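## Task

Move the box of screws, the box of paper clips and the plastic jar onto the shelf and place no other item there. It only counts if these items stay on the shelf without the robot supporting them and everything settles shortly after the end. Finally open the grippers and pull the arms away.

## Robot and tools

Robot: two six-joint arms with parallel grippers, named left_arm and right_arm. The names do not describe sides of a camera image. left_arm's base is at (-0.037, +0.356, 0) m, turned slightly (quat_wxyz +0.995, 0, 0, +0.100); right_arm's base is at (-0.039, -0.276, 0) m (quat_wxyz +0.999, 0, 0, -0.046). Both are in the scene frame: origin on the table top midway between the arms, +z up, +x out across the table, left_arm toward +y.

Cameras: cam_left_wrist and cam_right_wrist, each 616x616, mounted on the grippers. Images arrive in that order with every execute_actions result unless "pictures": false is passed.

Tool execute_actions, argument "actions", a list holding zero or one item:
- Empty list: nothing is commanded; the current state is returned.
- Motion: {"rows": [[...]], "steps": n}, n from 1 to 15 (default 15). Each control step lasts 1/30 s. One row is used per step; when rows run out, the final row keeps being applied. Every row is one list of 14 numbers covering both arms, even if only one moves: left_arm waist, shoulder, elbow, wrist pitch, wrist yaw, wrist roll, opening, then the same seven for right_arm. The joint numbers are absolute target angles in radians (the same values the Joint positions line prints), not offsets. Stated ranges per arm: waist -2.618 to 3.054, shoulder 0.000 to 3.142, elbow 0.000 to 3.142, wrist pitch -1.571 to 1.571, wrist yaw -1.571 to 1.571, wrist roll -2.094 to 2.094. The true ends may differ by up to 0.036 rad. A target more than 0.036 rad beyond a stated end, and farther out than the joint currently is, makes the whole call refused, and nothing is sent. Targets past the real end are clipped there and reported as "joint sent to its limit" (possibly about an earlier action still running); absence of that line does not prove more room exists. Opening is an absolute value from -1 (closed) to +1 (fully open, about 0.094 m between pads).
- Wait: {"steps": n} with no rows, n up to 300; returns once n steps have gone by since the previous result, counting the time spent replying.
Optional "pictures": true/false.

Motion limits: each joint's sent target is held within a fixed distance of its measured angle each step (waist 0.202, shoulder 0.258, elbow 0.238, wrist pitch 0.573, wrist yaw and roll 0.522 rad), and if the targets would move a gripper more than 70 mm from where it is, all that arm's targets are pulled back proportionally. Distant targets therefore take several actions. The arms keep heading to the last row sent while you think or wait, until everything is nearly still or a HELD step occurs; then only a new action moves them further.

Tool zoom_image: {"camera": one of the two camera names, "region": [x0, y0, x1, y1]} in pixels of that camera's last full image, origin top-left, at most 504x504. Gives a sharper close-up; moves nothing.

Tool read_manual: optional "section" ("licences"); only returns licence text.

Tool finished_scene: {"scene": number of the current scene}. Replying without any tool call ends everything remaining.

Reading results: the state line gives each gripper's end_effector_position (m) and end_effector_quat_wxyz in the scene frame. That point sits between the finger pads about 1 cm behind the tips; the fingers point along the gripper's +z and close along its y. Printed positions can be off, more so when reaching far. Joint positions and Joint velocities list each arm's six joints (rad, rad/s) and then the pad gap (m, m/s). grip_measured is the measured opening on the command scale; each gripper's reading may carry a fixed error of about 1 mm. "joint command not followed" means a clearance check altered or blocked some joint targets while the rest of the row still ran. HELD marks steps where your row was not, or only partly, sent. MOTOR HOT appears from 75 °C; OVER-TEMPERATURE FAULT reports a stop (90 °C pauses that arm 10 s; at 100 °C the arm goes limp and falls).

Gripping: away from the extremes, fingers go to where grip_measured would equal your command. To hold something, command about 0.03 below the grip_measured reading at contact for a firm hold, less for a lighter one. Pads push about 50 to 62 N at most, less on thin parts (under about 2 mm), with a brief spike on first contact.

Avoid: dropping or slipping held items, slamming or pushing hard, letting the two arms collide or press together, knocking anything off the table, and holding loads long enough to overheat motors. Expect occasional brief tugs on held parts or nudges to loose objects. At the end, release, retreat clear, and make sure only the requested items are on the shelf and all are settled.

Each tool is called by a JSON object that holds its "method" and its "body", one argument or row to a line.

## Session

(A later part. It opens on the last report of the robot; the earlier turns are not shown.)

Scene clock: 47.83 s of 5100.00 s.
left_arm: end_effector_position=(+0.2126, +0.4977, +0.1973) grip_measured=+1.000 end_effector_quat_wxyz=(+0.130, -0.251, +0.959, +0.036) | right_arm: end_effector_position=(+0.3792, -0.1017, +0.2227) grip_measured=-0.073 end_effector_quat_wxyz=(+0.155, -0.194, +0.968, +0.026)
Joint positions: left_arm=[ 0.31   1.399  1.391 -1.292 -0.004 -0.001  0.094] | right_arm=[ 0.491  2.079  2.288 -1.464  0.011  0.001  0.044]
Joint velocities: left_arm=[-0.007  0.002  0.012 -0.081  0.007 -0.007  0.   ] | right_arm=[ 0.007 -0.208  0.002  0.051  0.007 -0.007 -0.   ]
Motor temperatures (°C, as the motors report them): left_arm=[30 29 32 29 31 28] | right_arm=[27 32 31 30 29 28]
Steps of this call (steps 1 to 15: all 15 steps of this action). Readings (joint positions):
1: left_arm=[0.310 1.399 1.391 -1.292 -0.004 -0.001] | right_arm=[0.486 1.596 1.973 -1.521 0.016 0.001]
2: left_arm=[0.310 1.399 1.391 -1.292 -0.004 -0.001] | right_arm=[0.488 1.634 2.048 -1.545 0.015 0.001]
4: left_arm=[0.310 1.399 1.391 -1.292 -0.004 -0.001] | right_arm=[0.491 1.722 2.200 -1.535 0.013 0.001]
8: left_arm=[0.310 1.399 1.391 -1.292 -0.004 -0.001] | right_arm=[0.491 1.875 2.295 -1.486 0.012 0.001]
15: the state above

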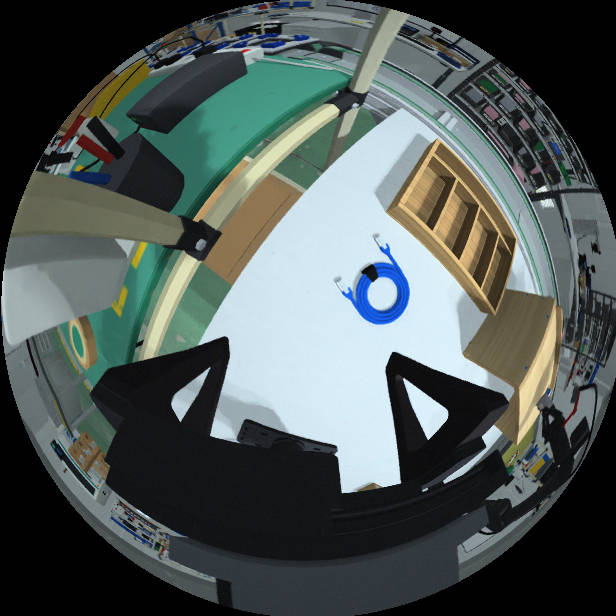

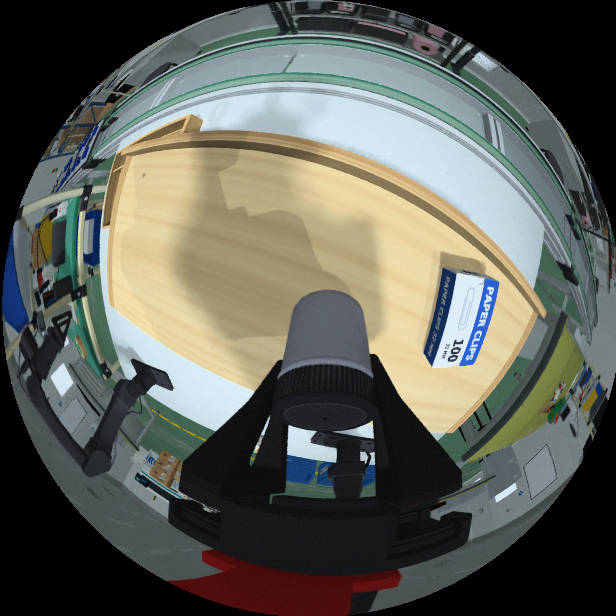

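{"method": "execute_actions", "body": {
  "actions": [
    {"rows":[[0.3,1.4,1.4,-1.3,0,0,1,0.5,2.03,2.45,-1.5,0,0,-0.11],[0.3,1.4,1.4,-1.3,0,0,1,0.5,2.03,2.45,-1.5,0,0,-0.11],[0.3,1.4,1.4,-1.3,0,0,1,0.5,2.03,2.45,-1.5,0,0,-0.11],[0.3,1.4,1.4,-1.3,0,0,1,0.5,2.1,2.45,-1.5,0,0,-0.11],[0.3,1.4,1.4,-1.3,0,0,1,0.5,2.1,2.45,-1.5,0,0,-0.11],[0.3,1.4,1.4,-1.3,0,0,1,0.5,2.15,2.45,-1.5,0,0,-0.11],[0.3,1.4,1.4,-1.3,0,0,1,0.5,2.15,2.45,-1.5,0,0,-0.11],[0.3,1.4,1.4,-1.3,0,0,1,0.5,2.2,2.45,-1.5,0,0,-0.11]]}
  ]
}}

Scene clock: 49.60 s of 5100.00 s.
left_arm: end_effector_position=(+0.2126, +0.4977, +0.1973) grip_measured=+1.000 end_effector_quat_wxyz=(+0.130, -0.251, +0.959, +0.036) | right_arm: end_effector_position=(+0.4053, -0.0907, +0.2176) grip_measured=-0.073 end_effector_quat_wxyz=(+0.169, -0.193, +0.966, +0.029)
Joint positions: left_arm=[ 0.31   1.399  1.391 -1.292 -0.004 -0.001  0.094] | right_arm=[ 0.491  2.196  2.446 -1.475  0.01   0.001  0.044]
Joint velocities: left_arm=[ 0.007 -0.002  0.002 -0.022 -0.037 -0.022  0.   ] | right_arm=[ 0.027  0.022  0.002 -0.066 -0.007  0.007  0.001]
Motor temperatures (°C, as the motors report them): left_arm=[30 29 32 29 31 28] | right_arm=[27 32 31 30 29 28]
Steps of this call (steps 1 to 30: the robot went on to your last target; steps 31 to 38: nothing new was sent; steps 39 to 53: all 15 steps of this action). Readings (joint positions):
39: left_arm=[0.310 1.399 1.391 -1.292 -0.004 -0.001] | right_arm=[0.491 2.049 2.314 -1.514 0.011 0.001]
40: left_arm=[0.310 1.399 1.391 -1.292 -0.004 -0.001] | right_arm=[0.491 2.058 2.348 -1.521 0.011 0.001]
42: left_arm=[0.310 1.399 1.391 -1.292 -0.004 -0.001] | right_arm=[0.491 2.061 2.397 -1.514 0.011 0.001]
46: left_arm=[0.310 1.399 1.391 -1.292 -0.004 -0.001] | right_arm=[0.491 2.093 2.442 -1.507 0.011 0.001]
53: the state above

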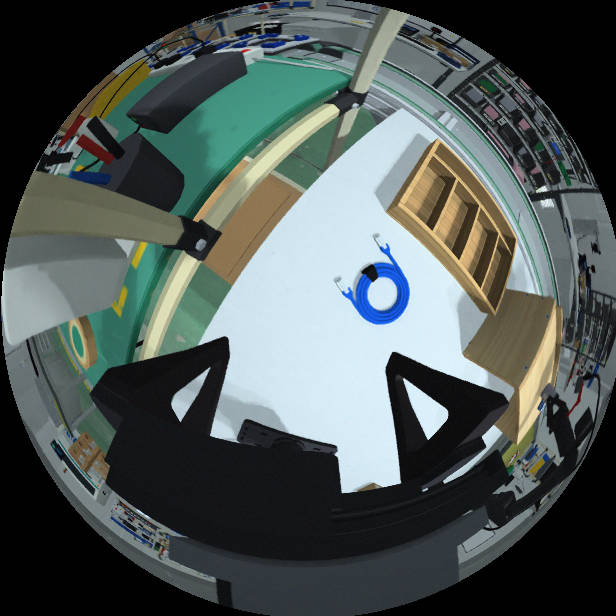

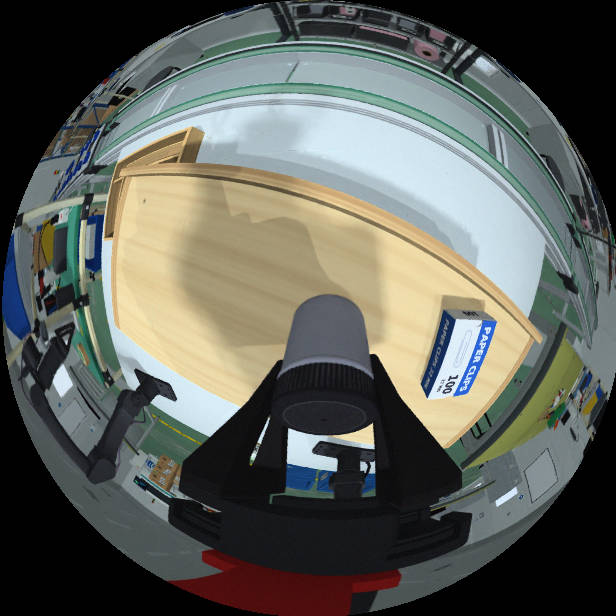

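{"method": "execute_actions", "body": {
  "actions": [
    {"rows":[[0.3,1.4,1.4,-1.3,0,0,1,0.5,2.23,2.43,-1.55,0,0,-0.11]]}
  ]
}}

Scene clock: 50.67 s of 5100.00 s.
left_arm: end_effector_position=(+0.2126, +0.4977, +0.1973) grip_measured=+1.000 end_effector_quat_wxyz=(+0.130, -0.251, +0.959, +0.036) | right_arm: end_effector_position=(+0.4049, -0.0909, +0.2174) grip_measured=-0.073 end_effector_quat_wxyz=(+0.169, -0.193, +0.966, +0.029)
Joint positions: left_arm=[ 0.31   1.399  1.391 -1.292 -0.004 -0.001  0.094] | right_arm=[ 0.491  2.196  2.446 -1.477  0.01   0.001  0.044]
Joint velocities: left_arm=[-0.007 -0.007 -0.012 -0.037  0.081 -0.051  0.   ] | right_arm=[ 0.007 -0.012 -0.007  0.022  0.007 -0.022 -0.001]
Motor temperatures (°C, as the motors report them): left_arm=[30 29 32 29 31 28] | right_arm=[27 32 31 30 29 28]
Steps of this call (steps 1 to 15: the robot went on to your last target; steps 16 to 17: nothing new was sent; steps 18 to 32: all 15 steps of this action). Readings (joint positions):
18: left_arm=[0.310 1.399 1.391 -1.292 -0.004 -0.001] | right_arm=[0.491 2.196 2.446 -1.477 0.010 0.001]
19: left_arm=[0.310 1.399 1.391 -1.292 -0.004 -0.001] | right_arm=[0.491 2.196 2.446 -1.477 0.010 0.001]
21: left_arm=[0.310 1.399 1.391 -1.292 -0.004 -0.001] | right_arm=[0.491 2.196 2.446 -1.477 0.010 0.001]
25: left_arm=[0.310 1.399 1.391 -1.292 -0.004 -0.001] | right_arm=[0.491 2.196 2.446 -1.477 0.010 0.001]
32: the state above

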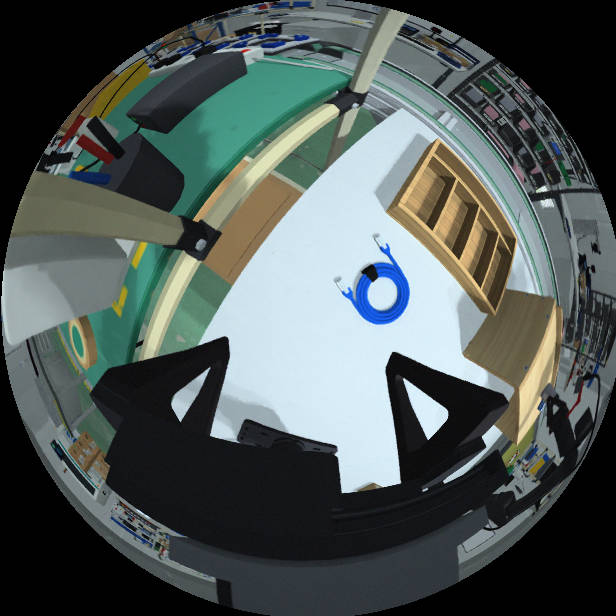

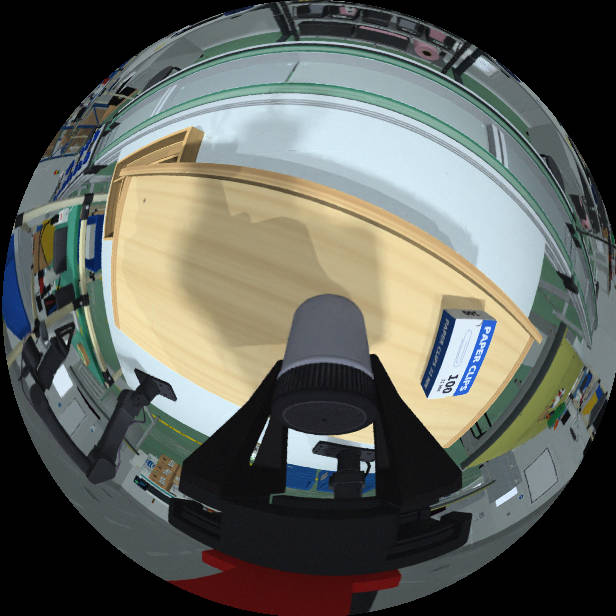

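In contact. Release slowly.

{"method": "execute_actions", "body": {
  "actions": [
    {"rows":[[0.3,1.4,1.4,-1.3,0,0,1,0.5,2.195,2.446,-1.477,0,0,-0.05],[0.3,1.4,1.4,-1.3,0,0,1,0.5,2.195,2.446,-1.477,0,0,-0.03],[0.3,1.4,1.4,-1.3,0,0,1,0.5,2.195,2.446,-1.477,0,0,0.0],[0.3,1.4,1.4,-1.3,0,0,1,0.5,2.195,2.446,-1.477,0,0,0.03],[0.3,1.4,1.4,-1.3,0,0,1,0.5,2.195,2.446,-1.477,0,0,0.06],[0.3,1.4,1.4,-1.3,0,0,1,0.5,2.195,2.446,-1.477,0,0,0.1],[0.3,1.4,1.4,-1.3,0,0,1,0.5,2.195,2.446,-1.477,0,0,0.2],[0.3,1.4,1.4,-1.3,0,0,1,0.5,2.195,2.446,-1.477,0,0,0.4],[0.3,1.4,1.4,-1.3,0,0,1,0.5,2.195,2.446,-1.477,0,0,1]]}
  ]
}}

{"method": "execute_actions", "body": {
  "actions": [
    {"rows":[[0.3,1.4,1.4,-1.3,0,0,1,0.5,1.85,2.4,-1.5,0,0,1],[0.3,1.4,1.4,-1.3,0,0,1,0.5,1.85,2.4,-1.5,0,0,1],[0.3,1.4,1.4,-1.3,0,0,1,0.5,1.85,2.4,-1.5,0,0,1],[0.3,1.4,1.4,-1.3,0,0,1,0.5,1.85,2.4,-1.5,0,0,1],[0.3,1.4,1.4,-1.3,0,0,1,0.5,1.85,2.4,-1.5,0,0,1],[0.3,1.4,1.4,-1.3,0,0,1,0.5,1.85,2.4,-1.5,0,0,1],[0.3,1.4,1.4,-1.3,0,0,1,0.5,1.45,1.9,-1.5,0,0,1]]}
  ],
  "pictures": false
}}

{"method": "execute_actions", "body": {
  "actions": [
    {"rows":[[0.3,1.4,1.4,-1.3,0,0,1,1.3,1.4,1.75,-1.5,0,0,1]]}
  ],
  "pictures": false
}}

{"method": "execute_actions", "body": {
  "actions": [
    {"rows":[[0.3,1.4,1.4,-1.3,0,0,1,1.85,1.45,1.3,-1.4,0,0,1]]}
  ],
  "pictures": false
}}

{"method": "execute_actions", "body": {
  "actions": [
    {"steps":12}
  ]
}}

Scene clock: 53.63 s of 5100.00 s.
left_arm: end_effector_position=(+0.2126, +0.4977, +0.1973) grip_measured=+1.000 end_effector_quat_wxyz=(+0.130, -0.251, +0.959, +0.036) | right_arm: end_effector_position=(+0.4062, -0.0903, +0.2179) grip_measured=+1.000 end_effector_quat_wxyz=(+0.171, -0.193, +0.966, +0.029)
Joint positions: left_arm=[ 0.31   1.399  1.391 -1.292 -0.004 -0.001  0.094] | right_arm=[ 0.491  2.196  2.446 -1.471  0.01   0.001  0.094]
Joint velocities: left_arm=[-0.022 -0.012 -0.007 -0.051  0.022  0.007  0.   ] | right_arm=[0.012 0.007 0.002 0.051 0.022 0.051 0.   ]
Motor temperatures (°C, as the motors report them): left_arm=[30 29 32 29 31 28] | right_arm=[27 33 31 30 29 28]
Steps of this call (steps 1 to 15: the robot went on to your last target; steps 16 to 74: nothing new was sent; steps 75 to 89: all 15 steps of this action). Readings (joint positions):
75: left_arm=[0.310 1.399 1.391 -1.292 -0.004 -0.001] | right_arm=[0.491 2.196 2.446 -1.474 0.010 0.001]
76: left_arm=[0.310 1.399 1.391 -1.292 -0.004 -0.001] | right_arm=[0.491 2.196 2.446 -1.473 0.010 0.001]
78: left_arm=[0.310 1.399 1.391 -1.292 -0.004 -0.001] | right_arm=[0.491 2.196 2.446 -1.470 0.010 0.001]
82: left_arm=[0.310 1.399 1.391 -1.292 -0.004 -0.001] | right_arm=[0.491 2.196 2.446 -1.471 0.010 0.001]
89: the state above

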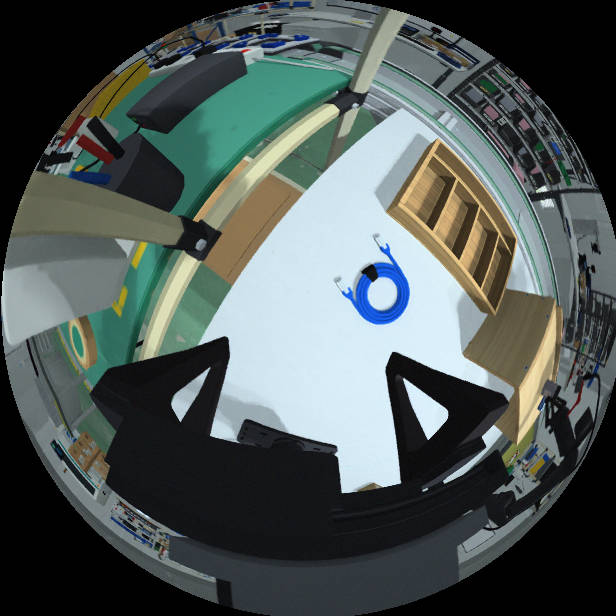

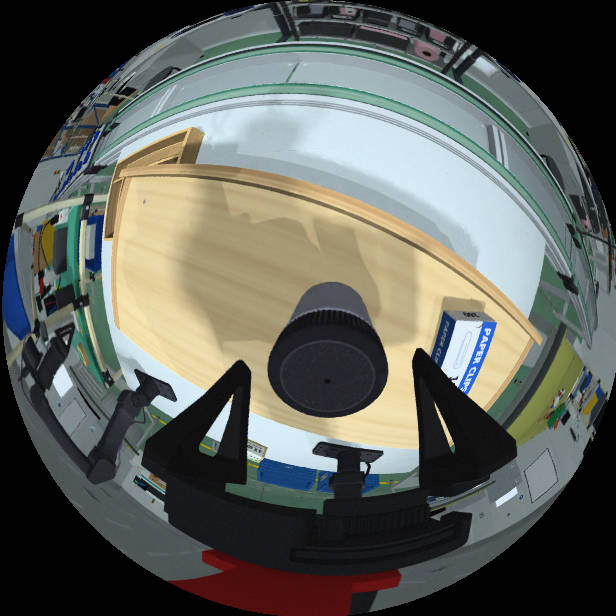

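Scene clock: 54.13 s of 5100.00 s.
left_arm: end_effector_position=(+0.2126, +0.4977, +0.1973) grip_measured=+1.000 end_effector_quat_wxyz=(+0.130, -0.251, +0.959, +0.036) | right_arm: end_effector_position=(+0.2353, -0.1621, +0.3539) grip_measured=+1.000 end_effector_quat_wxyz=(+0.294, -0.187, +0.936, +0.054)
Joint positions: left_arm=[ 0.31   1.399  1.391 -1.292 -0.004 -0.001  0.094] | right_arm=[ 0.491  1.407  1.955 -1.511  0.01   0.001  0.094]
Joint velocities: left_arm=[-0.012 -0.007  0.002  0.022  0.051  0.007  0.   ] | right_arm=[-0.027 -0.427 -0.007 -0.037 -0.007 -0.007  0.   ]
Motor temperatures (°C, as the motors report them): left_arm=[30 29 32 29 31 28] | right_arm=[27 33 31 30 29 28]
Steps of this call (steps 1 to 15: all 15 steps of this action). Readings (joint positions):
1: left_arm=[0.310 1.399 1.391 -1.292 -0.004 -0.001] | right_arm=[0.491 2.180 2.434 -1.467 0.010 0.001]
2: left_arm=[0.310 1.399 1.391 -1.292 -0.004 -0.001] | right_arm=[0.491 2.157 2.415 -1.470 0.010 0.001]
4: left_arm=[0.310 1.399 1.391 -1.292 -0.004 -0.001] | right_arm=[0.491 2.094 2.400 -1.481 0.010 0.001]
8: left_arm=[0.310 1.399 1.391 -1.292 -0.004 -0.001] | right_arm=[0.491 1.859 2.266 -1.443 0.010 0.001]
15: the state above

Scene clock: 54.63 s of 5100.00 s.
left_arm: end_effector_position=(+0.2126, +0.4977, +0.1973) grip_measured=+1.000 end_effector_quat_wxyz=(+0.130, -0.251, +0.959, +0.036) | right_arm: end_effector_position=(+0.0609, -0.0017, +0.2884) grip_measured=+1.000 end_effector_quat_wxyz=(+0.165, -0.558, +0.804, +0.121)
Joint positions: left_arm=[ 0.31   1.399  1.391 -1.292 -0.004 -0.001  0.094] | right_arm=[ 1.306  1.42   1.752 -1.49  -0.011  0.002  0.094]
Joint velocities: left_arm=[-0.002  0.002 -0.012  0.066 -0.051 -0.066  0.   ] | right_arm=[-0.022 -0.066  0.007 -0.037  0.081 -0.066  0.   ]
Motor temperatures (°C, as the motors report them): left_arm=[30 29 32 29 31 28] | right_arm=[27 33 31 30 29 28]
Steps of this call (steps 1 to 15: all 15 steps of this action). Readings (joint positions):
1: left_arm=[0.310 1.399 1.391 -1.292 -0.004 -0.001] | right_arm=[0.522 1.385 1.926 -1.493 0.027 0.003]
2: left_arm=[0.310 1.399 1.391 -1.292 -0.004 -0.001] | right_arm=[0.583 1.369 1.882 -1.484 0.029 0.003]
4: left_arm=[0.310 1.399 1.391 -1.292 -0.004 -0.001] | right_arm=[0.731 1.371 1.811 -1.489 0.023 0.003]
8: left_arm=[0.310 1.399 1.391 -1.292 -0.004 -0.001] | right_arm=[1.027 1.423 1.755 -1.491 0.015 0.003]
15: the state above

Scene clock: 55.13 s of 5100.00 s.
left_arm: end_effector_position=(+0.2126, +0.4977, +0.1973) grip_measured=+1.000 end_effector_quat_wxyz=(+0.130, -0.251, +0.959, +0.036) | right_arm: end_effector_position=(-0.0883, -0.0389, +0.1489) grip_measured=+1.000 end_effector_quat_wxyz=(+0.007, +0.772, -0.636, -0.000)
Joint positions: left_arm=[ 0.31   1.399  1.391 -1.292 -0.004 -0.001  0.094] | right_arm=[ 1.858  1.469  1.293 -1.404 -0.011  0.002  0.094]
Joint velocities: left_arm=[-0.007  0.002  0.007  0.007 -0.007  0.007  0.   ] | right_arm=[-0.002 -0.095  0.002 -0.022  0.007  0.022  0.   ]
Motor temperatures (°C, as the motors report them): left_arm=[30 29 32 29 31 28] | right_arm=[27 33 31 30 29 28]
Steps of this call (steps 1 to 15: all 15 steps of this action). Readings (joint positions):
1: left_arm=[0.310 1.399 1.391 -1.292 -0.004 -0.001] | right_arm=[1.330 1.413 1.722 -1.467 0.004 0.003]
2: left_arm=[0.310 1.399 1.391 -1.292 -0.004 -0.001] | right_arm=[1.377 1.405 1.676 -1.445 0.009 0.003]
4: left_arm=[0.310 1.399 1.391 -1.292 -0.004 -0.001] | right_arm=[1.487 1.411 1.568 -1.421 0.008 0.003]
8: left_arm=[0.310 1.399 1.391 -1.292 -0.004 -0.001] | right_arm=[1.735 1.456 1.347 -1.400 0.007 0.003]
15: the state above

Scene clock: 55.53 s of 5100.00 s.
left_arm: end_effector_position=(+0.2126, +0.4977, +0.1973) grip_measured=+1.000 end_effector_quat_wxyz=(+0.130, -0.251, +0.959, +0.036) | right_arm: end_effector_position=(-0.0883, -0.0390, +0.1497) grip_measured=+1.000 end_effector_quat_wxyz=(+0.006, +0.772, -0.636, -0.001)
Joint positions: left_arm=[ 0.31   1.399  1.391 -1.292 -0.004 -0.001  0.094] | right_arm=[ 1.858  1.466  1.293 -1.404 -0.011  0.002  0.094]
Joint velocities: left_arm=[ 0.002  0.002  0.002 -0.007 -0.037 -0.022  0.   ] | right_arm=[-0.002  0.007 -0.002  0.022  0.037 -0.051  0.   ]
Motor temperatures (°C, as the motors report them): left_arm=[30 29 32 29 31 28] | right_arm=[27 33 31 30 29 28]
Steps of this call (steps 1 to 12: the robot went on to your last target). Readings (joint positions):
1: left_arm=[0.310 1.399 1.391 -1.292 -0.004 -0.001] | right_arm=[1.858 1.467 1.293 -1.404 -0.011 0.002]
2: left_arm=[0.310 1.399 1.391 -1.292 -0.004 -0.001] | right_arm=[1.858 1.466 1.293 -1.404 -0.011 0.002]
4: left_arm=[0.310 1.399 1.391 -1.292 -0.004 -0.001] | right_arm=[1.858 1.466 1.293 -1.404 -0.011 0.002]
8: left_arm=[0.310 1.399 1.391 -1.292 -0.004 -0.001] | right_arm=[1.858 1.466 1.293 -1.404 -0.011 0.002]
12: the state above

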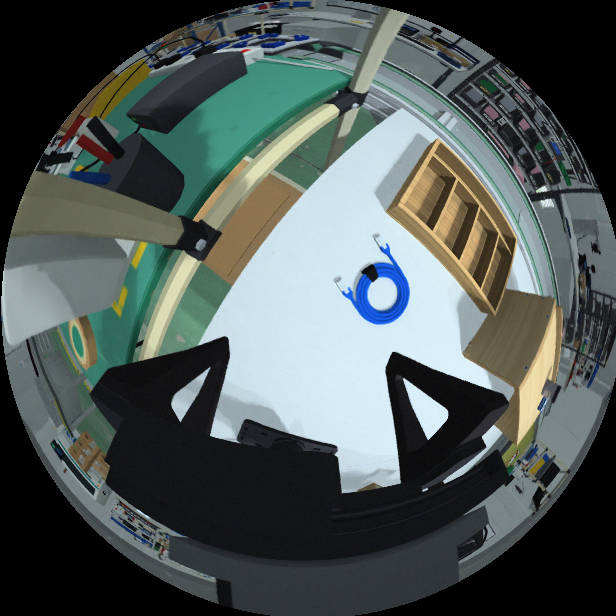

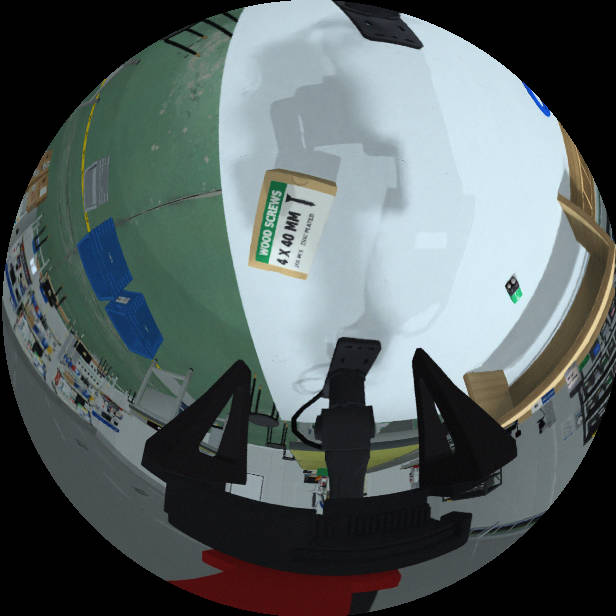

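{"method": "execute_actions", "body": {
  "actions": [
    {"rows":[[0.3,1.4,1.4,-1.3,0,0,1,1.98,1.7,1.25,-1.14,0,0.25,1]]}
  ]
}}

Scene clock: 57.43 s of 5100.00 s.
left_arm: end_effector_position=(+0.2126, +0.4977, +0.1973) grip_measured=+1.000 end_effector_quat_wxyz=(+0.130, -0.251, +0.959, +0.036) | right_arm: end_effector_position=(-0.1301, -0.0008, +0.0756) grip_measured=+1.000 end_effector_quat_wxyz=(+0.015, +0.736, -0.676, +0.023)
Joint positions: left_arm=[ 0.31   1.399  1.391 -1.292 -0.004 -0.001  0.094] | right_arm=[ 1.979  1.715  1.251 -1.16  -0.003  0.23   0.094]
Joint velocities: left_arm=[ 0.002 -0.007 -0.002 -0.007 -0.051  0.022  0.   ] | right_arm=[-0.002 -0.022  0.002  0.007  0.037  0.007  0.   ]
Motor temperatures (°C, as the motors report them): left_arm=[30 29 32 29 31 28] | right_arm=[27 32 31 30 29 28]
Steps of this call (steps 1 to 15: the robot went on to your last target; steps 16 to 42: nothing new was sent; steps 43 to 57: all 15 steps of this action). Readings (joint positions):
43: left_arm=[0.310 1.399 1.391 -1.292 -0.004 -0.001] | right_arm=[1.869 1.483 1.293 -1.395 -0.005 0.032]
44: left_arm=[0.310 1.399 1.391 -1.292 -0.004 -0.001] | right_arm=[1.892 1.514 1.293 -1.366 -0.003 0.065]
46: left_arm=[0.310 1.399 1.391 -1.292 -0.004 -0.001] | right_arm=[1.942 1.612 1.291 -1.292 -0.003 0.124]
50: left_arm=[0.310 1.399 1.391 -1.292 -0.004 -0.001] | right_arm=[1.979 1.730 1.256 -1.186 -0.003 0.191]
57: the state above

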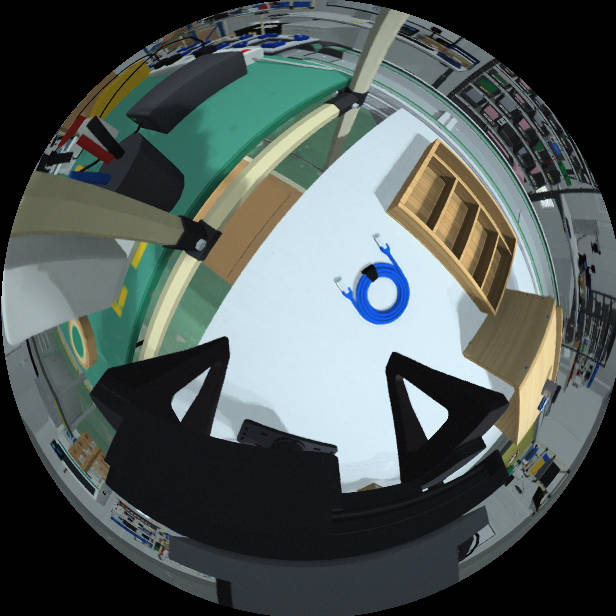

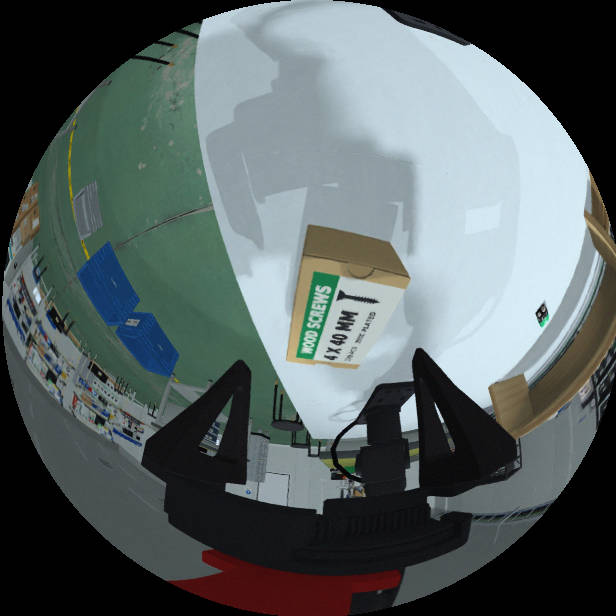

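{"method": "execute_actions", "body": {
  "actions": [
    {"rows":[[0.3,1.4,1.4,-1.3,0,0,1,1.95,1.74,1.28,-1.12,0,0.5,1],[0.3,1.4,1.4,-1.3,0,0,1,1.95,1.74,1.28,-1.12,0,0.5,1],[0.3,1.4,1.4,-1.3,0,0,1,1.95,1.74,1.28,-1.12,0,0.5,1],[0.3,1.4,1.4,-1.3,0,0,1,1.95,1.74,1.28,-1.12,0,0.5,1],[0.3,1.4,1.4,-1.3,0,0,1,1.95,1.74,1.28,-1.12,0,0.5,1],[0.3,1.4,1.4,-1.3,0,0,1,1.95,1.74,1.28,-1.12,0,0.5,1],[0.3,1.4,1.4,-1.3,0,0,1,1.95,1.74,1.28,-1.12,0,0.5,1],[0.3,1.4,1.4,-1.3,0,0,1,1.95,1.77,1.21,-1.02,0,0.5,1]]}
  ]
}}

Scene clock: 59.63 s of 5100.00 s.
left_arm: end_effector_position=(+0.2126, +0.4977, +0.1973) grip_measured=+1.000 end_effector_quat_wxyz=(+0.130, -0.251, +0.959, +0.036) | right_arm: end_effector_position=(-0.1291, +0.0178, +0.0547) grip_measured=+1.000 end_effector_quat_wxyz=(-0.005, -0.638, +0.770, -0.008)
Joint positions: left_arm=[ 0.31   1.399  1.391 -1.292 -0.004 -0.001  0.094] | right_arm=[ 1.957  1.767  1.227 -1.05  -0.004  0.481  0.094]
Joint velocities: left_arm=[ 0.007 -0.012 -0.017 -0.007  0.007 -0.037  0.   ] | right_arm=[ 0.007  0.002 -0.022  0.081 -0.022  0.051  0.   ]
Motor temperatures (°C, as the motors report them): left_arm=[30 29 32 29 31 28] | right_arm=[27 32 31 30 29 28]
Steps of this call (steps 1 to 15: the robot went on to your last target; steps 16 to 51: nothing new was sent; steps 52 to 66: all 15 steps of this action). Readings (joint positions):
52: left_arm=[0.310 1.399 1.391 -1.292 -0.004 -0.001] | right_arm=[1.978 1.717 1.251 -1.152 -0.004 0.281]
53: left_arm=[0.310 1.399 1.391 -1.292 -0.004 -0.001] | right_arm=[1.973 1.720 1.251 -1.148 -0.004 0.323]
55: left_arm=[0.310 1.399 1.391 -1.292 -0.004 -0.001] | right_arm=[1.963 1.727 1.251 -1.142 -0.004 0.384]
59: left_arm=[0.310 1.399 1.391 -1.292 -0.004 -0.001] | right_arm=[1.957 1.736 1.247 -1.125 -0.004 0.447]
66: the state above

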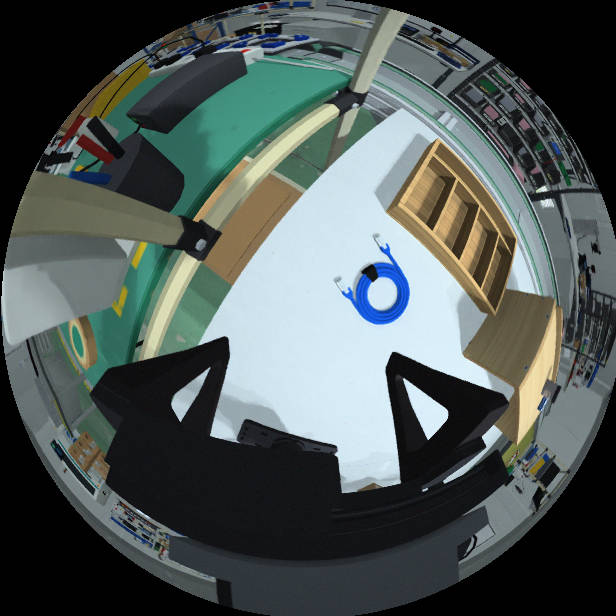

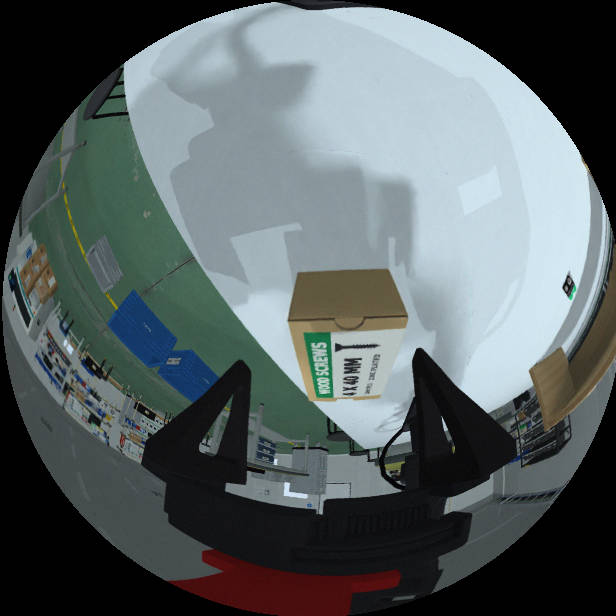

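{"method": "execute_actions", "body": {
  "actions": [
    {"rows":[[0.3,1.4,1.4,-1.3,0,0,1,1.91,1.77,1.21,-1.02,0,0.47,1],[0.3,1.4,1.4,-1.3,0,0,1,1.91,1.77,1.21,-1.02,0,0.47,1],[0.3,1.4,1.4,-1.3,0,0,1,1.91,1.77,1.21,-1.02,0,0.47,1],[0.3,1.4,1.4,-1.3,0,0,1,1.91,1.77,1.21,-1.02,0,0.47,1],[0.3,1.4,1.4,-1.3,0,0,1,1.91,1.77,1.21,-1.02,0,0.47,1],[0.3,1.4,1.4,-1.3,0,0,1,1.91,1.81,1.13,-0.9,0,0.47,1]]}
  ]
}}

Scene clock: 60.93 s of 5100.00 s.
left_arm: end_effector_position=(+0.2126, +0.4977, +0.1973) grip_measured=+1.000 end_effector_quat_wxyz=(+0.130, -0.251, +0.959, +0.036) | right_arm: end_effector_position=(-0.1159, +0.0176, +0.0207) grip_measured=+1.000 end_effector_quat_wxyz=(-0.009, -0.621, +0.783, -0.014)
Joint positions: left_arm=[ 0.31   1.399  1.391 -1.292 -0.004 -0.001  0.094] | right_arm=[ 1.914  1.814  1.14  -0.931 -0.006  0.48   0.094]
Joint velocities: left_arm=[ 0.007  0.002  0.007 -0.007  0.022 -0.022  0.   ] | right_arm=[-0.002  0.002 -0.002  0.183 -0.081 -0.066  0.   ]
Motor temperatures (°C, as the motors report them): left_arm=[30 29 32 29 31 28] | right_arm=[27 32 31 30 29 28]
Steps of this call (steps 1 to 24: the robot went on to your last target; steps 25 to 39: all 15 steps of this action). Readings (joint positions):
25: left_arm=[0.310 1.399 1.391 -1.292 -0.004 -0.001] | right_arm=[1.953 1.767 1.227 -1.033 -0.005 0.488]
26: left_arm=[0.310 1.399 1.391 -1.292 -0.004 -0.001] | right_arm=[1.945 1.767 1.227 -1.032 -0.006 0.486]
28: left_arm=[0.310 1.399 1.391 -1.292 -0.004 -0.001] | right_arm=[1.926 1.767 1.227 -1.032 -0.006 0.484]
32: left_arm=[0.310 1.399 1.391 -1.292 -0.004 -0.001] | right_arm=[1.914 1.779 1.180 -0.966 -0.006 0.482]
39: the state above

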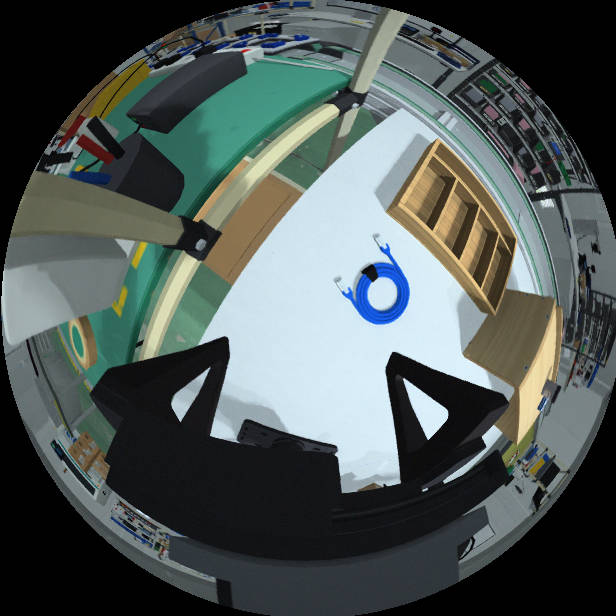

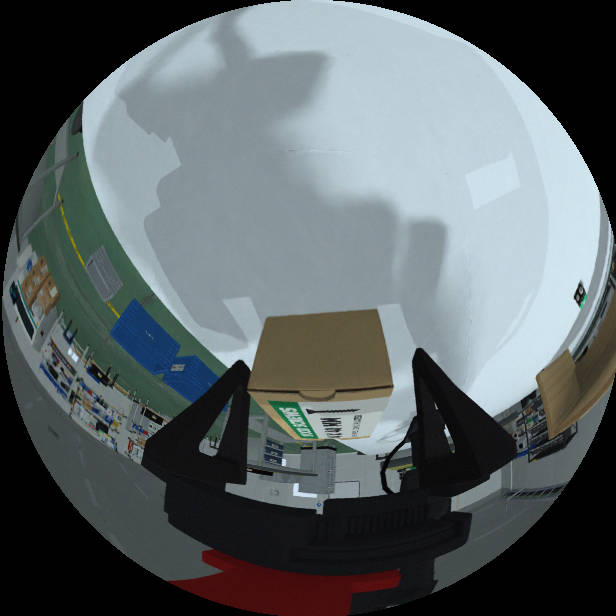

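Width seems ~.06. Close.

{"method": "execute_actions", "body": {
  "actions": [
    {"rows":[[0.3,1.4,1.4,-1.3,0,0,1,1.91,1.81,1.13,-0.9,0,0.47,0.0]]}
  ]
}}

Scene clock: 61.97 s of 5100.00 s.
left_arm: end_effector_position=(+0.2126, +0.4977, +0.1973) grip_measured=+1.000 end_effector_quat_wxyz=(+0.130, -0.251, +0.959, +0.036) | right_arm: end_effector_position=(-0.1170, +0.0226, +0.0206) grip_measured=+0.217 end_effector_quat_wxyz=(-0.005, -0.622, +0.783, -0.005)
Joint positions: left_arm=[ 0.31   1.399  1.391 -1.292 -0.004 -0.001  0.094] | right_arm=[ 1.914  1.814  1.14  -0.911 -0.005  0.478  0.057]
Joint velocities: left_arm=[ 0.012 -0.007 -0.022  0.022  0.007 -0.037  0.   ] | right_arm=[-0.027  0.012 -0.012 -0.022 -0.022  0.022  0.   ]
Motor temperatures (°C, as the motors report them): left_arm=[30 29 32 29 31 28] | right_arm=[27 32 31 30 29 28]
Steps of this call (steps 1 to 16: the robot went on to your last target; steps 17 to 31: all 15 steps of this action). Readings (joint positions):
17: left_arm=[0.310 1.399 1.391 -1.292 -0.004 -0.001] | right_arm=[1.914 1.814 1.140 -0.913 -0.006 0.479]
18: left_arm=[0.310 1.399 1.391 -1.292 -0.004 -0.001] | right_arm=[1.914 1.814 1.140 -0.913 -0.006 0.479]
20: left_arm=[0.310 1.399 1.391 -1.292 -0.004 -0.001] | right_arm=[1.914 1.814 1.140 -0.912 -0.005 0.479]
24: left_arm=[0.310 1.399 1.391 -1.292 -0.004 -0.001] | right_arm=[1.914 1.814 1.140 -0.911 -0.005 0.478]
31: the state above

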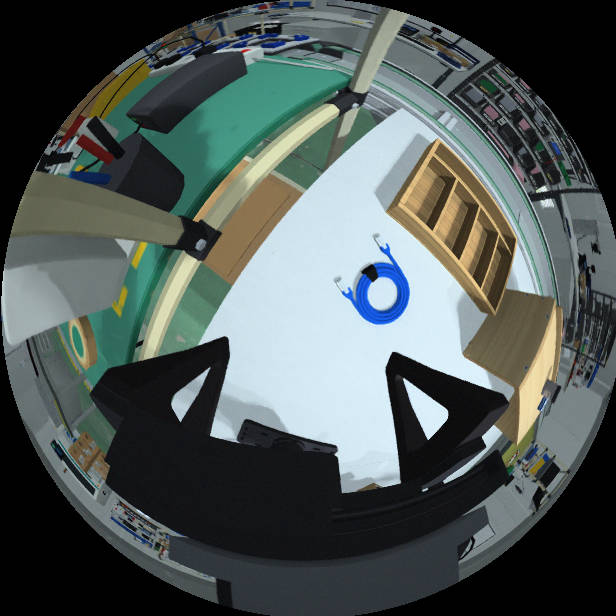

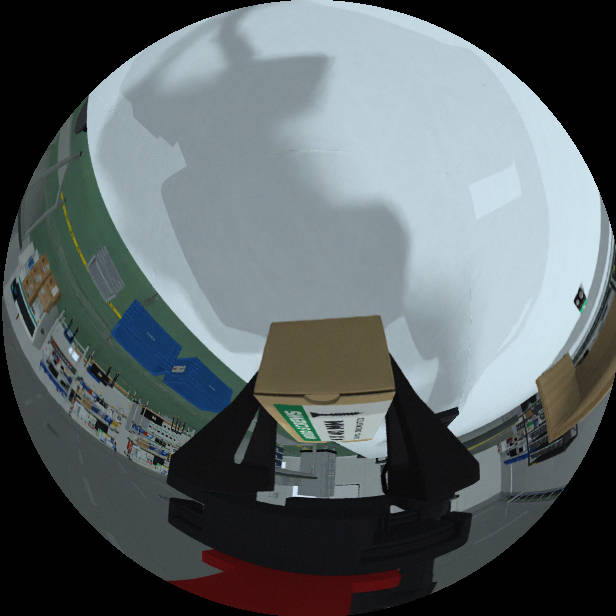

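{"method": "execute_actions", "body": {
  "actions": [
    {"rows":[[0.3,1.4,1.4,-1.3,0,0,1,1.91,1.7,1.5,-1.2,0,0.47,0.18],[0.3,1.4,1.4,-1.3,0,0,1,1.91,1.7,1.5,-1.2,0,0.47,0.18],[0.3,1.4,1.4,-1.3,0,0,1,1.91,1.7,1.5,-1.2,0,0.47,0.18],[0.3,1.4,1.4,-1.3,0,0,1,1.91,1.7,1.5,-1.2,0,0.47,0.18],[0.3,1.4,1.4,-1.3,0,0,1,1.91,1.7,1.5,-1.2,0,0.47,0.18],[0.3,1.4,1.4,-1.3,0,0,1,1.8,1.45,1.85,-1.5,0,0.3,0.18]]}
  ],
  "pictures": false
}}

{"method": "execute_actions", "body": {
  "actions": [
    {"rows":[[0.3,1.4,1.4,-1.3,0,0,1,0.75,1.5,2.0,-1.5,0,0,0.18]]}
  ],
  "pictures": false
}}

{"method": "execute_actions", "body": {
  "actions": [
    {"rows":[[0.3,1.4,1.4,-1.3,0,0,1,0.75,1.7,2.3,-1.5,0,0,0.18],[0.3,1.4,1.4,-1.3,0,0,1,0.75,1.7,2.3,-1.5,0,0,0.18],[0.3,1.4,1.4,-1.3,0,0,1,0.75,1.7,2.3,-1.5,0,0,0.18],[0.3,1.4,1.4,-1.3,0,0,1,0.75,1.9,2.45,-1.5,0,0,0.18],[0.3,1.4,1.4,-1.3,0,0,1,0.75,1.9,2.45,-1.5,0,0,0.18],[0.3,1.4,1.4,-1.3,0,0,1,0.75,1.9,2.45,-1.5,0,0,0.18],[0.3,1.4,1.4,-1.3,0,0,1,0.75,2.12,2.45,-1.5,0,0,0.18]]}
  ]
}}

Scene clock: 64.43 s of 5100.00 s.
left_arm: end_effector_position=(+0.2126, +0.4977, +0.1973) grip_measured=+1.000 end_effector_quat_wxyz=(+0.130, -0.251, +0.959, +0.036) | right_arm: end_effector_position=(-0.0918, +0.0521, +0.2530) grip_measured=+0.217 end_effector_quat_wxyz=(+0.092, -0.617, +0.763, +0.167)
Joint positions: left_arm=[ 0.31   1.399  1.391 -1.292 -0.004 -0.001  0.094] | right_arm=[ 1.817  1.527  1.699 -1.359 -0.008  0.365  0.057]
Joint velocities: left_arm=[-0.012 -0.002  0.002 -0.022 -0.051 -0.022  0.   ] | right_arm=[-0.154 -0.476  1.409 -0.828 -0.022 -0.3   -0.   ]
Motor temperatures (°C, as the motors report them): left_arm=[30 29 32 29 31 28] | right_arm=[27 32 31 30 29 28]
Steps of this call (steps 1 to 15: the robot went on to your last target; steps 16 to 59: nothing new was sent; steps 60 to 74: all 15 steps of this action). Readings (joint positions):
60: left_arm=[0.310 1.399 1.391 -1.292 -0.004 -0.001] | right_arm=[1.914 1.812 1.163 -0.943 -0.005 0.478]
61: left_arm=[0.310 1.399 1.391 -1.292 -0.004 -0.001] | right_arm=[1.914 1.811 1.198 -0.995 -0.005 0.478]
63: left_arm=[0.310 1.399 1.391 -1.292 -0.004 -0.001] | right_arm=[1.914 1.792 1.285 -1.071 -0.005 0.478]
67: left_arm=[0.310 1.399 1.391 -1.292 -0.004 -0.001] | right_arm=[1.888 1.703 1.432 -1.146 -0.011 0.440]
74: the state above

Scene clock: 64.93 s of 5100.00 s.
left_arm: end_effector_position=(+0.2126, +0.4977, +0.1973) grip_measured=+1.000 end_effector_quat_wxyz=(+0.130, -0.251, +0.959, +0.036) | right_arm: end_effector_position=(+0.2074, -0.0590, +0.3274) grip_measured=+0.217 end_effector_quat_wxyz=(+0.242, -0.329, +0.908, +0.095)
Joint positions: left_arm=[ 0.31   1.399  1.391 -1.292 -0.004 -0.001  0.094] | right_arm=[ 0.813  1.526  1.973 -1.491 -0.002  0.025  0.057]
Joint velocities: left_arm=[-0.012  0.022  0.002 -0.007 -0.037 -0.051  0.   ] | right_arm=[-1.697 -0.002 -0.002 -0.007  0.491  0.007 -0.   ]
Motor temperatures (°C, as the motors report them): left_arm=[30 29 32 29 31 28] | right_arm=[27 32 31 30 29 28]
Steps of this call (steps 1 to 15: all 15 steps of this action). Readings (joint positions):
1: left_arm=[0.310 1.399 1.391 -1.292 -0.004 -0.001] | right_arm=[1.794 1.518 1.754 -1.389 -0.023 0.319]
2: left_arm=[0.310 1.399 1.391 -1.292 -0.004 -0.001] | right_arm=[1.754 1.514 1.813 -1.417 -0.038 0.272]
4: left_arm=[0.310 1.399 1.391 -1.292 -0.004 -0.001] | right_arm=[1.635 1.514 1.912 -1.440 -0.041 0.186]
8: left_arm=[0.310 1.399 1.391 -1.292 -0.004 -0.001] | right_arm=[1.336 1.512 1.973 -1.445 -0.027 0.081]
15: the state above

Scene clock: 65.43 s of 5100.00 s.
left_arm: end_effector_position=(+0.2126, +0.4977, +0.1973) grip_measured=+1.000 end_effector_quat_wxyz=(+0.130, -0.251, +0.959, +0.036) | right_arm: end_effector_position=(+0.3412, +0.0097, +0.2065) grip_measured=+0.217 end_effector_quat_wxyz=(+0.144, -0.310, +0.939, +0.042)
Joint positions: left_arm=[ 0.31   1.399  1.391 -1.292 -0.004 -0.001  0.094] | right_arm=[ 0.741  2.202  2.423 -1.49   0.013  0.008  0.057]
Joint velocities: left_arm=[-0.002  0.002  0.002 -0.007 -0.037 -0.022  0.   ] | right_arm=[ 0.042  0.3   -0.012  0.125  0.081 -0.11  -0.   ]
Motor temperatures (°C, as the motors report them): left_arm=[30 29 32 29 31 28] | right_arm=[27 33 31 30 29 28]
Steps of this call (steps 1 to 15: all 15 steps of this action). Readings (joint positions):
1: left_arm=[0.310 1.399 1.391 -1.292 -0.004 -0.001] | right_arm=[0.766 1.559 2.022 -1.528 0.016 0.022]
2: left_arm=[0.310 1.399 1.391 -1.292 -0.004 -0.001] | right_arm=[0.741 1.605 2.101 -1.567 0.030 0.020]
4: left_arm=[0.310 1.399 1.391 -1.292 -0.004 -0.001] | right_arm=[0.731 1.704 2.241 -1.572 0.036 0.017]
8: left_arm=[0.310 1.399 1.391 -1.292 -0.004 -0.001] | right_arm=[0.739 1.910 2.415 -1.514 0.022 0.014]
15: the state above

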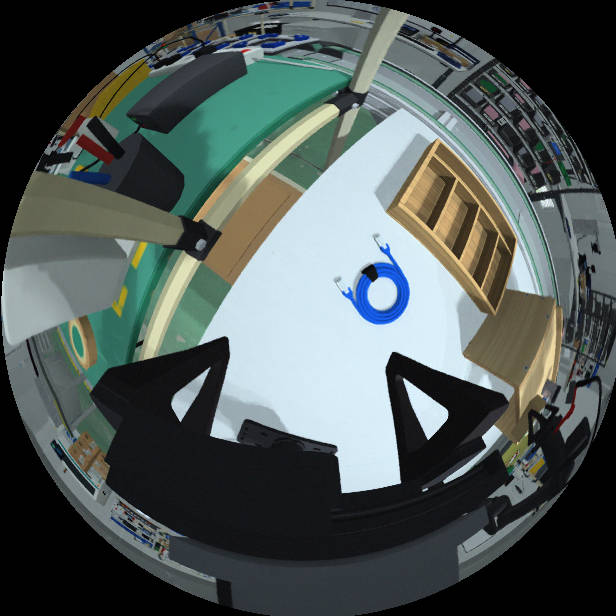

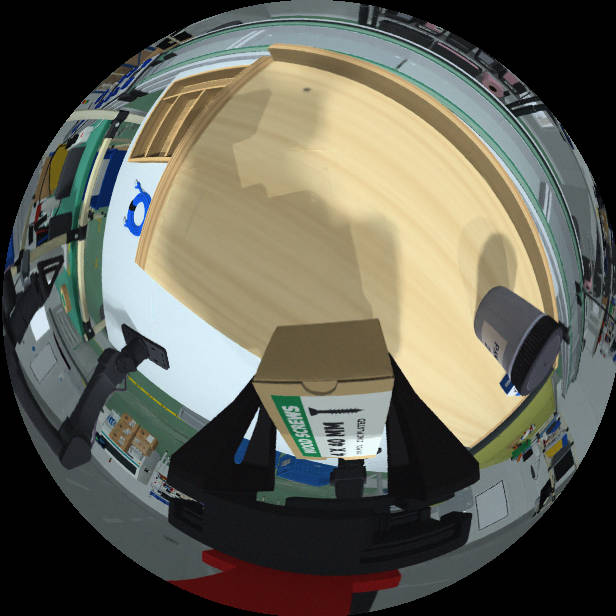

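{"method": "execute_actions", "body": {
  "actions": [
    {"rows":[[0.3,1.4,1.4,-1.3,0,0,1,0.7,2.1,2.75,-1.5,0,0,0.18],[0.3,1.4,1.4,-1.3,0,0,1,0.7,2.1,2.75,-1.5,0,0,0.18],[0.3,1.4,1.4,-1.3,0,0,1,0.7,2.1,2.75,-1.5,0,0,0.18],[0.3,1.4,1.4,-1.3,0,0,1,0.7,2.1,2.75,-1.5,0,0,0.18],[0.3,1.4,1.4,-1.3,0,0,1,0.7,2.1,2.75,-1.5,0,0,0.18],[0.3,1.4,1.4,-1.3,0,0,1,0.7,2.25,2.75,-1.5,0,0,0.18],[0.3,1.4,1.4,-1.3,0,0,1,0.7,2.25,2.75,-1.5,0,0,0.18],[0.3,1.4,1.4,-1.3,0,0,1,0.7,2.25,2.75,-1.5,0,0,0.18],[0.3,1.4,1.4,-1.3,0,0,1,0.7,2.33,2.75,-1.53,0,0,0.18]]}
  ]
}}

Scene clock: 67.30 s of 5100.00 s.
left_arm: end_effector_position=(+0.2126, +0.4977, +0.1973) grip_measured=+1.000 end_effector_quat_wxyz=(+0.130, -0.251, +0.959, +0.036) | right_arm: end_effector_position=(+0.3805, +0.0174, +0.2279) grip_measured=+0.217 end_effector_quat_wxyz=(+0.201, -0.291, +0.933, +0.061)
Joint positions: left_arm=[ 0.31   1.399  1.391 -1.292 -0.004 -0.001  0.094] | right_arm=[ 0.704  2.354  2.745 -1.539  0.005  0.005  0.057]
Joint velocities: left_arm=[-0.002 -0.012 -0.002 -0.037  0.051 -0.022  0.   ] | right_arm=[ 0.012  0.652 -0.154 -0.022  0.022  0.139  0.   ]
Motor temperatures (°C, as the motors report them): left_arm=[30 29 32 29 31 28] | right_arm=[27 33 31 30 29 28]
Steps of this call (steps 1 to 30: the robot went on to your last target; steps 31 to 41: nothing new was sent; steps 42 to 56: all 15 steps of this action). Readings (joint positions):
42: left_arm=[0.310 1.399 1.391 -1.292 -0.004 -0.001] | right_arm=[0.739 2.149 2.454 -1.533 0.008 0.005]
43: left_arm=[0.310 1.399 1.391 -1.292 -0.004 -0.001] | right_arm=[0.736 2.162 2.497 -1.547 0.006 0.005]
45: left_arm=[0.310 1.399 1.391 -1.292 -0.004 -0.001] | right_arm=[0.727 2.169 2.578 -1.547 0.005 0.005]
49: left_arm=[0.310 1.399 1.391 -1.292 -0.004 -0.001] | right_arm=[0.708 2.188 2.720 -1.530 0.005 0.005]
56: the state above

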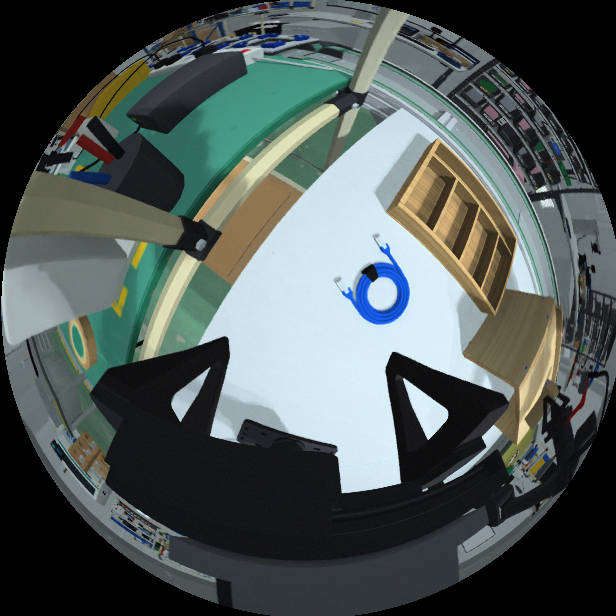

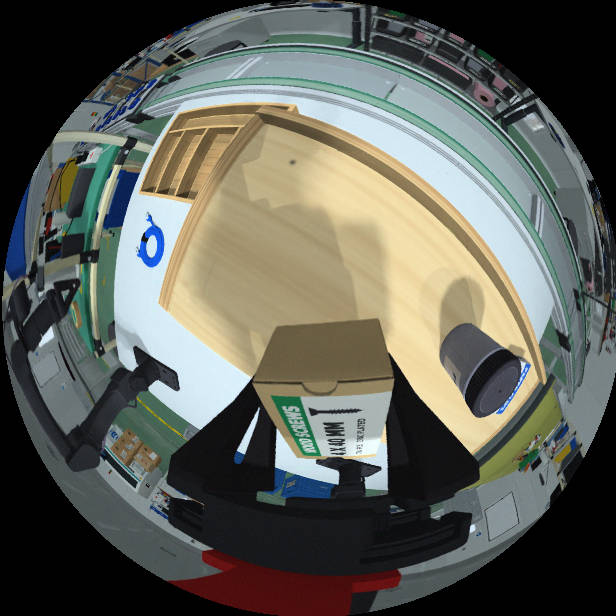

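{"method": "execute_actions", "body": {
  "actions": [
    {"rows":[[0.3,1.4,1.4,-1.3,0,0,1,0.68,2.38,2.76,-1.55,0,0,0.18],[0.3,1.4,1.4,-1.3,0,0,1,0.68,2.38,2.76,-1.55,0,0,0.18],[0.3,1.4,1.4,-1.3,0,0,1,0.68,2.38,2.76,-1.55,0,0,0.18],[0.3,1.4,1.4,-1.3,0,0,1,0.68,2.38,2.76,-1.55,0,0,0.18],[0.3,1.4,1.4,-1.3,0,0,1,0.68,2.43,2.76,-1.55,0,0,0.18]]}
  ]
}}

Scene clock: 68.40 s of 5100.00 s.
left_arm: end_effector_position=(+0.2126, +0.4977, +0.1973) grip_measured=+1.000 end_effector_quat_wxyz=(+0.130, -0.251, +0.959, +0.036) | right_arm: end_effector_position=(+0.3848, +0.0118, +0.1981) grip_measured=+0.216 end_effector_quat_wxyz=(+0.163, -0.286, +0.943, +0.052)
Joint positions: left_arm=[ 0.31   1.399  1.391 -1.292 -0.004 -0.001  0.094] | right_arm=[ 0.687  2.408  2.739 -1.558 -0.003  0.006  0.057]
Joint velocities: left_arm=[-0.007 -0.017  0.002 -0.095  0.007  0.022  0.   ] | right_arm=[ 0.017  0.012  0.007  0.007 -0.022  0.022  0.   ]
Motor temperatures (°C, as the motors report them): left_arm=[30 29 32 29 31 28] | right_arm=[27 34 31 30 29 28]
Steps of this call (steps 1 to 18: the robot went on to your last target; steps 19 to 33: all 15 steps of this action). Readings (joint positions):
19: left_arm=[0.310 1.399 1.391 -1.292 -0.004 -0.001] | right_arm=[0.703 2.365 2.734 -1.553 0.003 0.005]
20: left_arm=[0.310 1.399 1.391 -1.292 -0.004 -0.001] | right_arm=[0.701 2.368 2.734 -1.554 0.003 0.005]
22: left_arm=[0.310 1.399 1.391 -1.292 -0.004 -0.001] | right_arm=[0.696 2.379 2.734 -1.559 0.003 0.005]
26: left_arm=[0.310 1.399 1.391 -1.292 -0.004 -0.001] | right_arm=[0.688 2.406 2.739 -1.558 -0.003 0.006]
33: the state above

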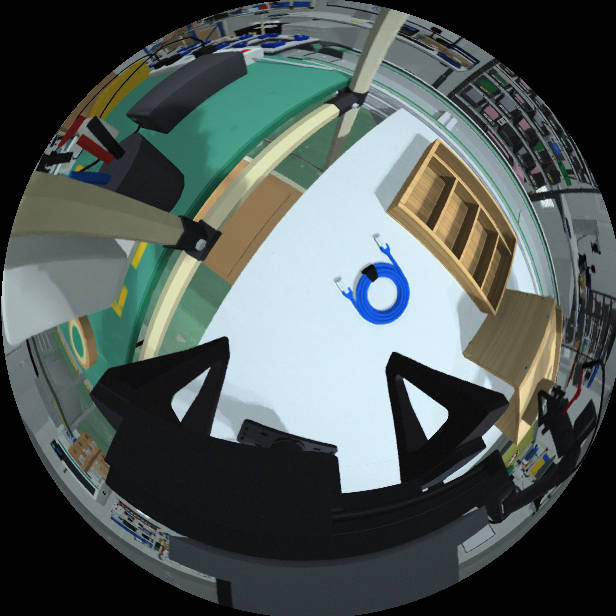

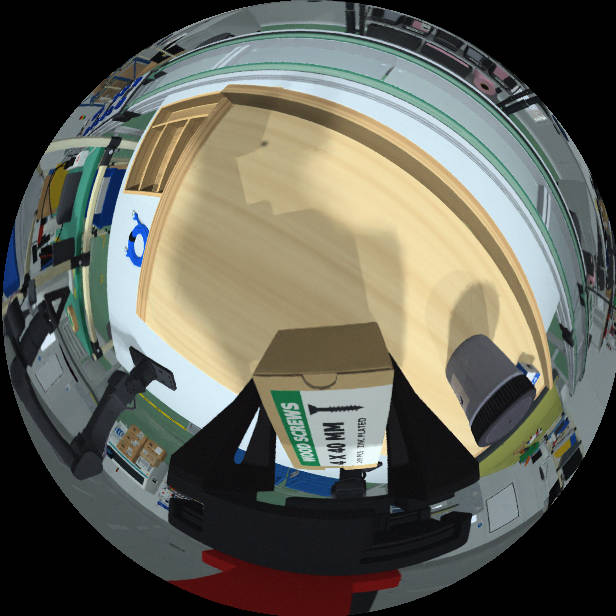

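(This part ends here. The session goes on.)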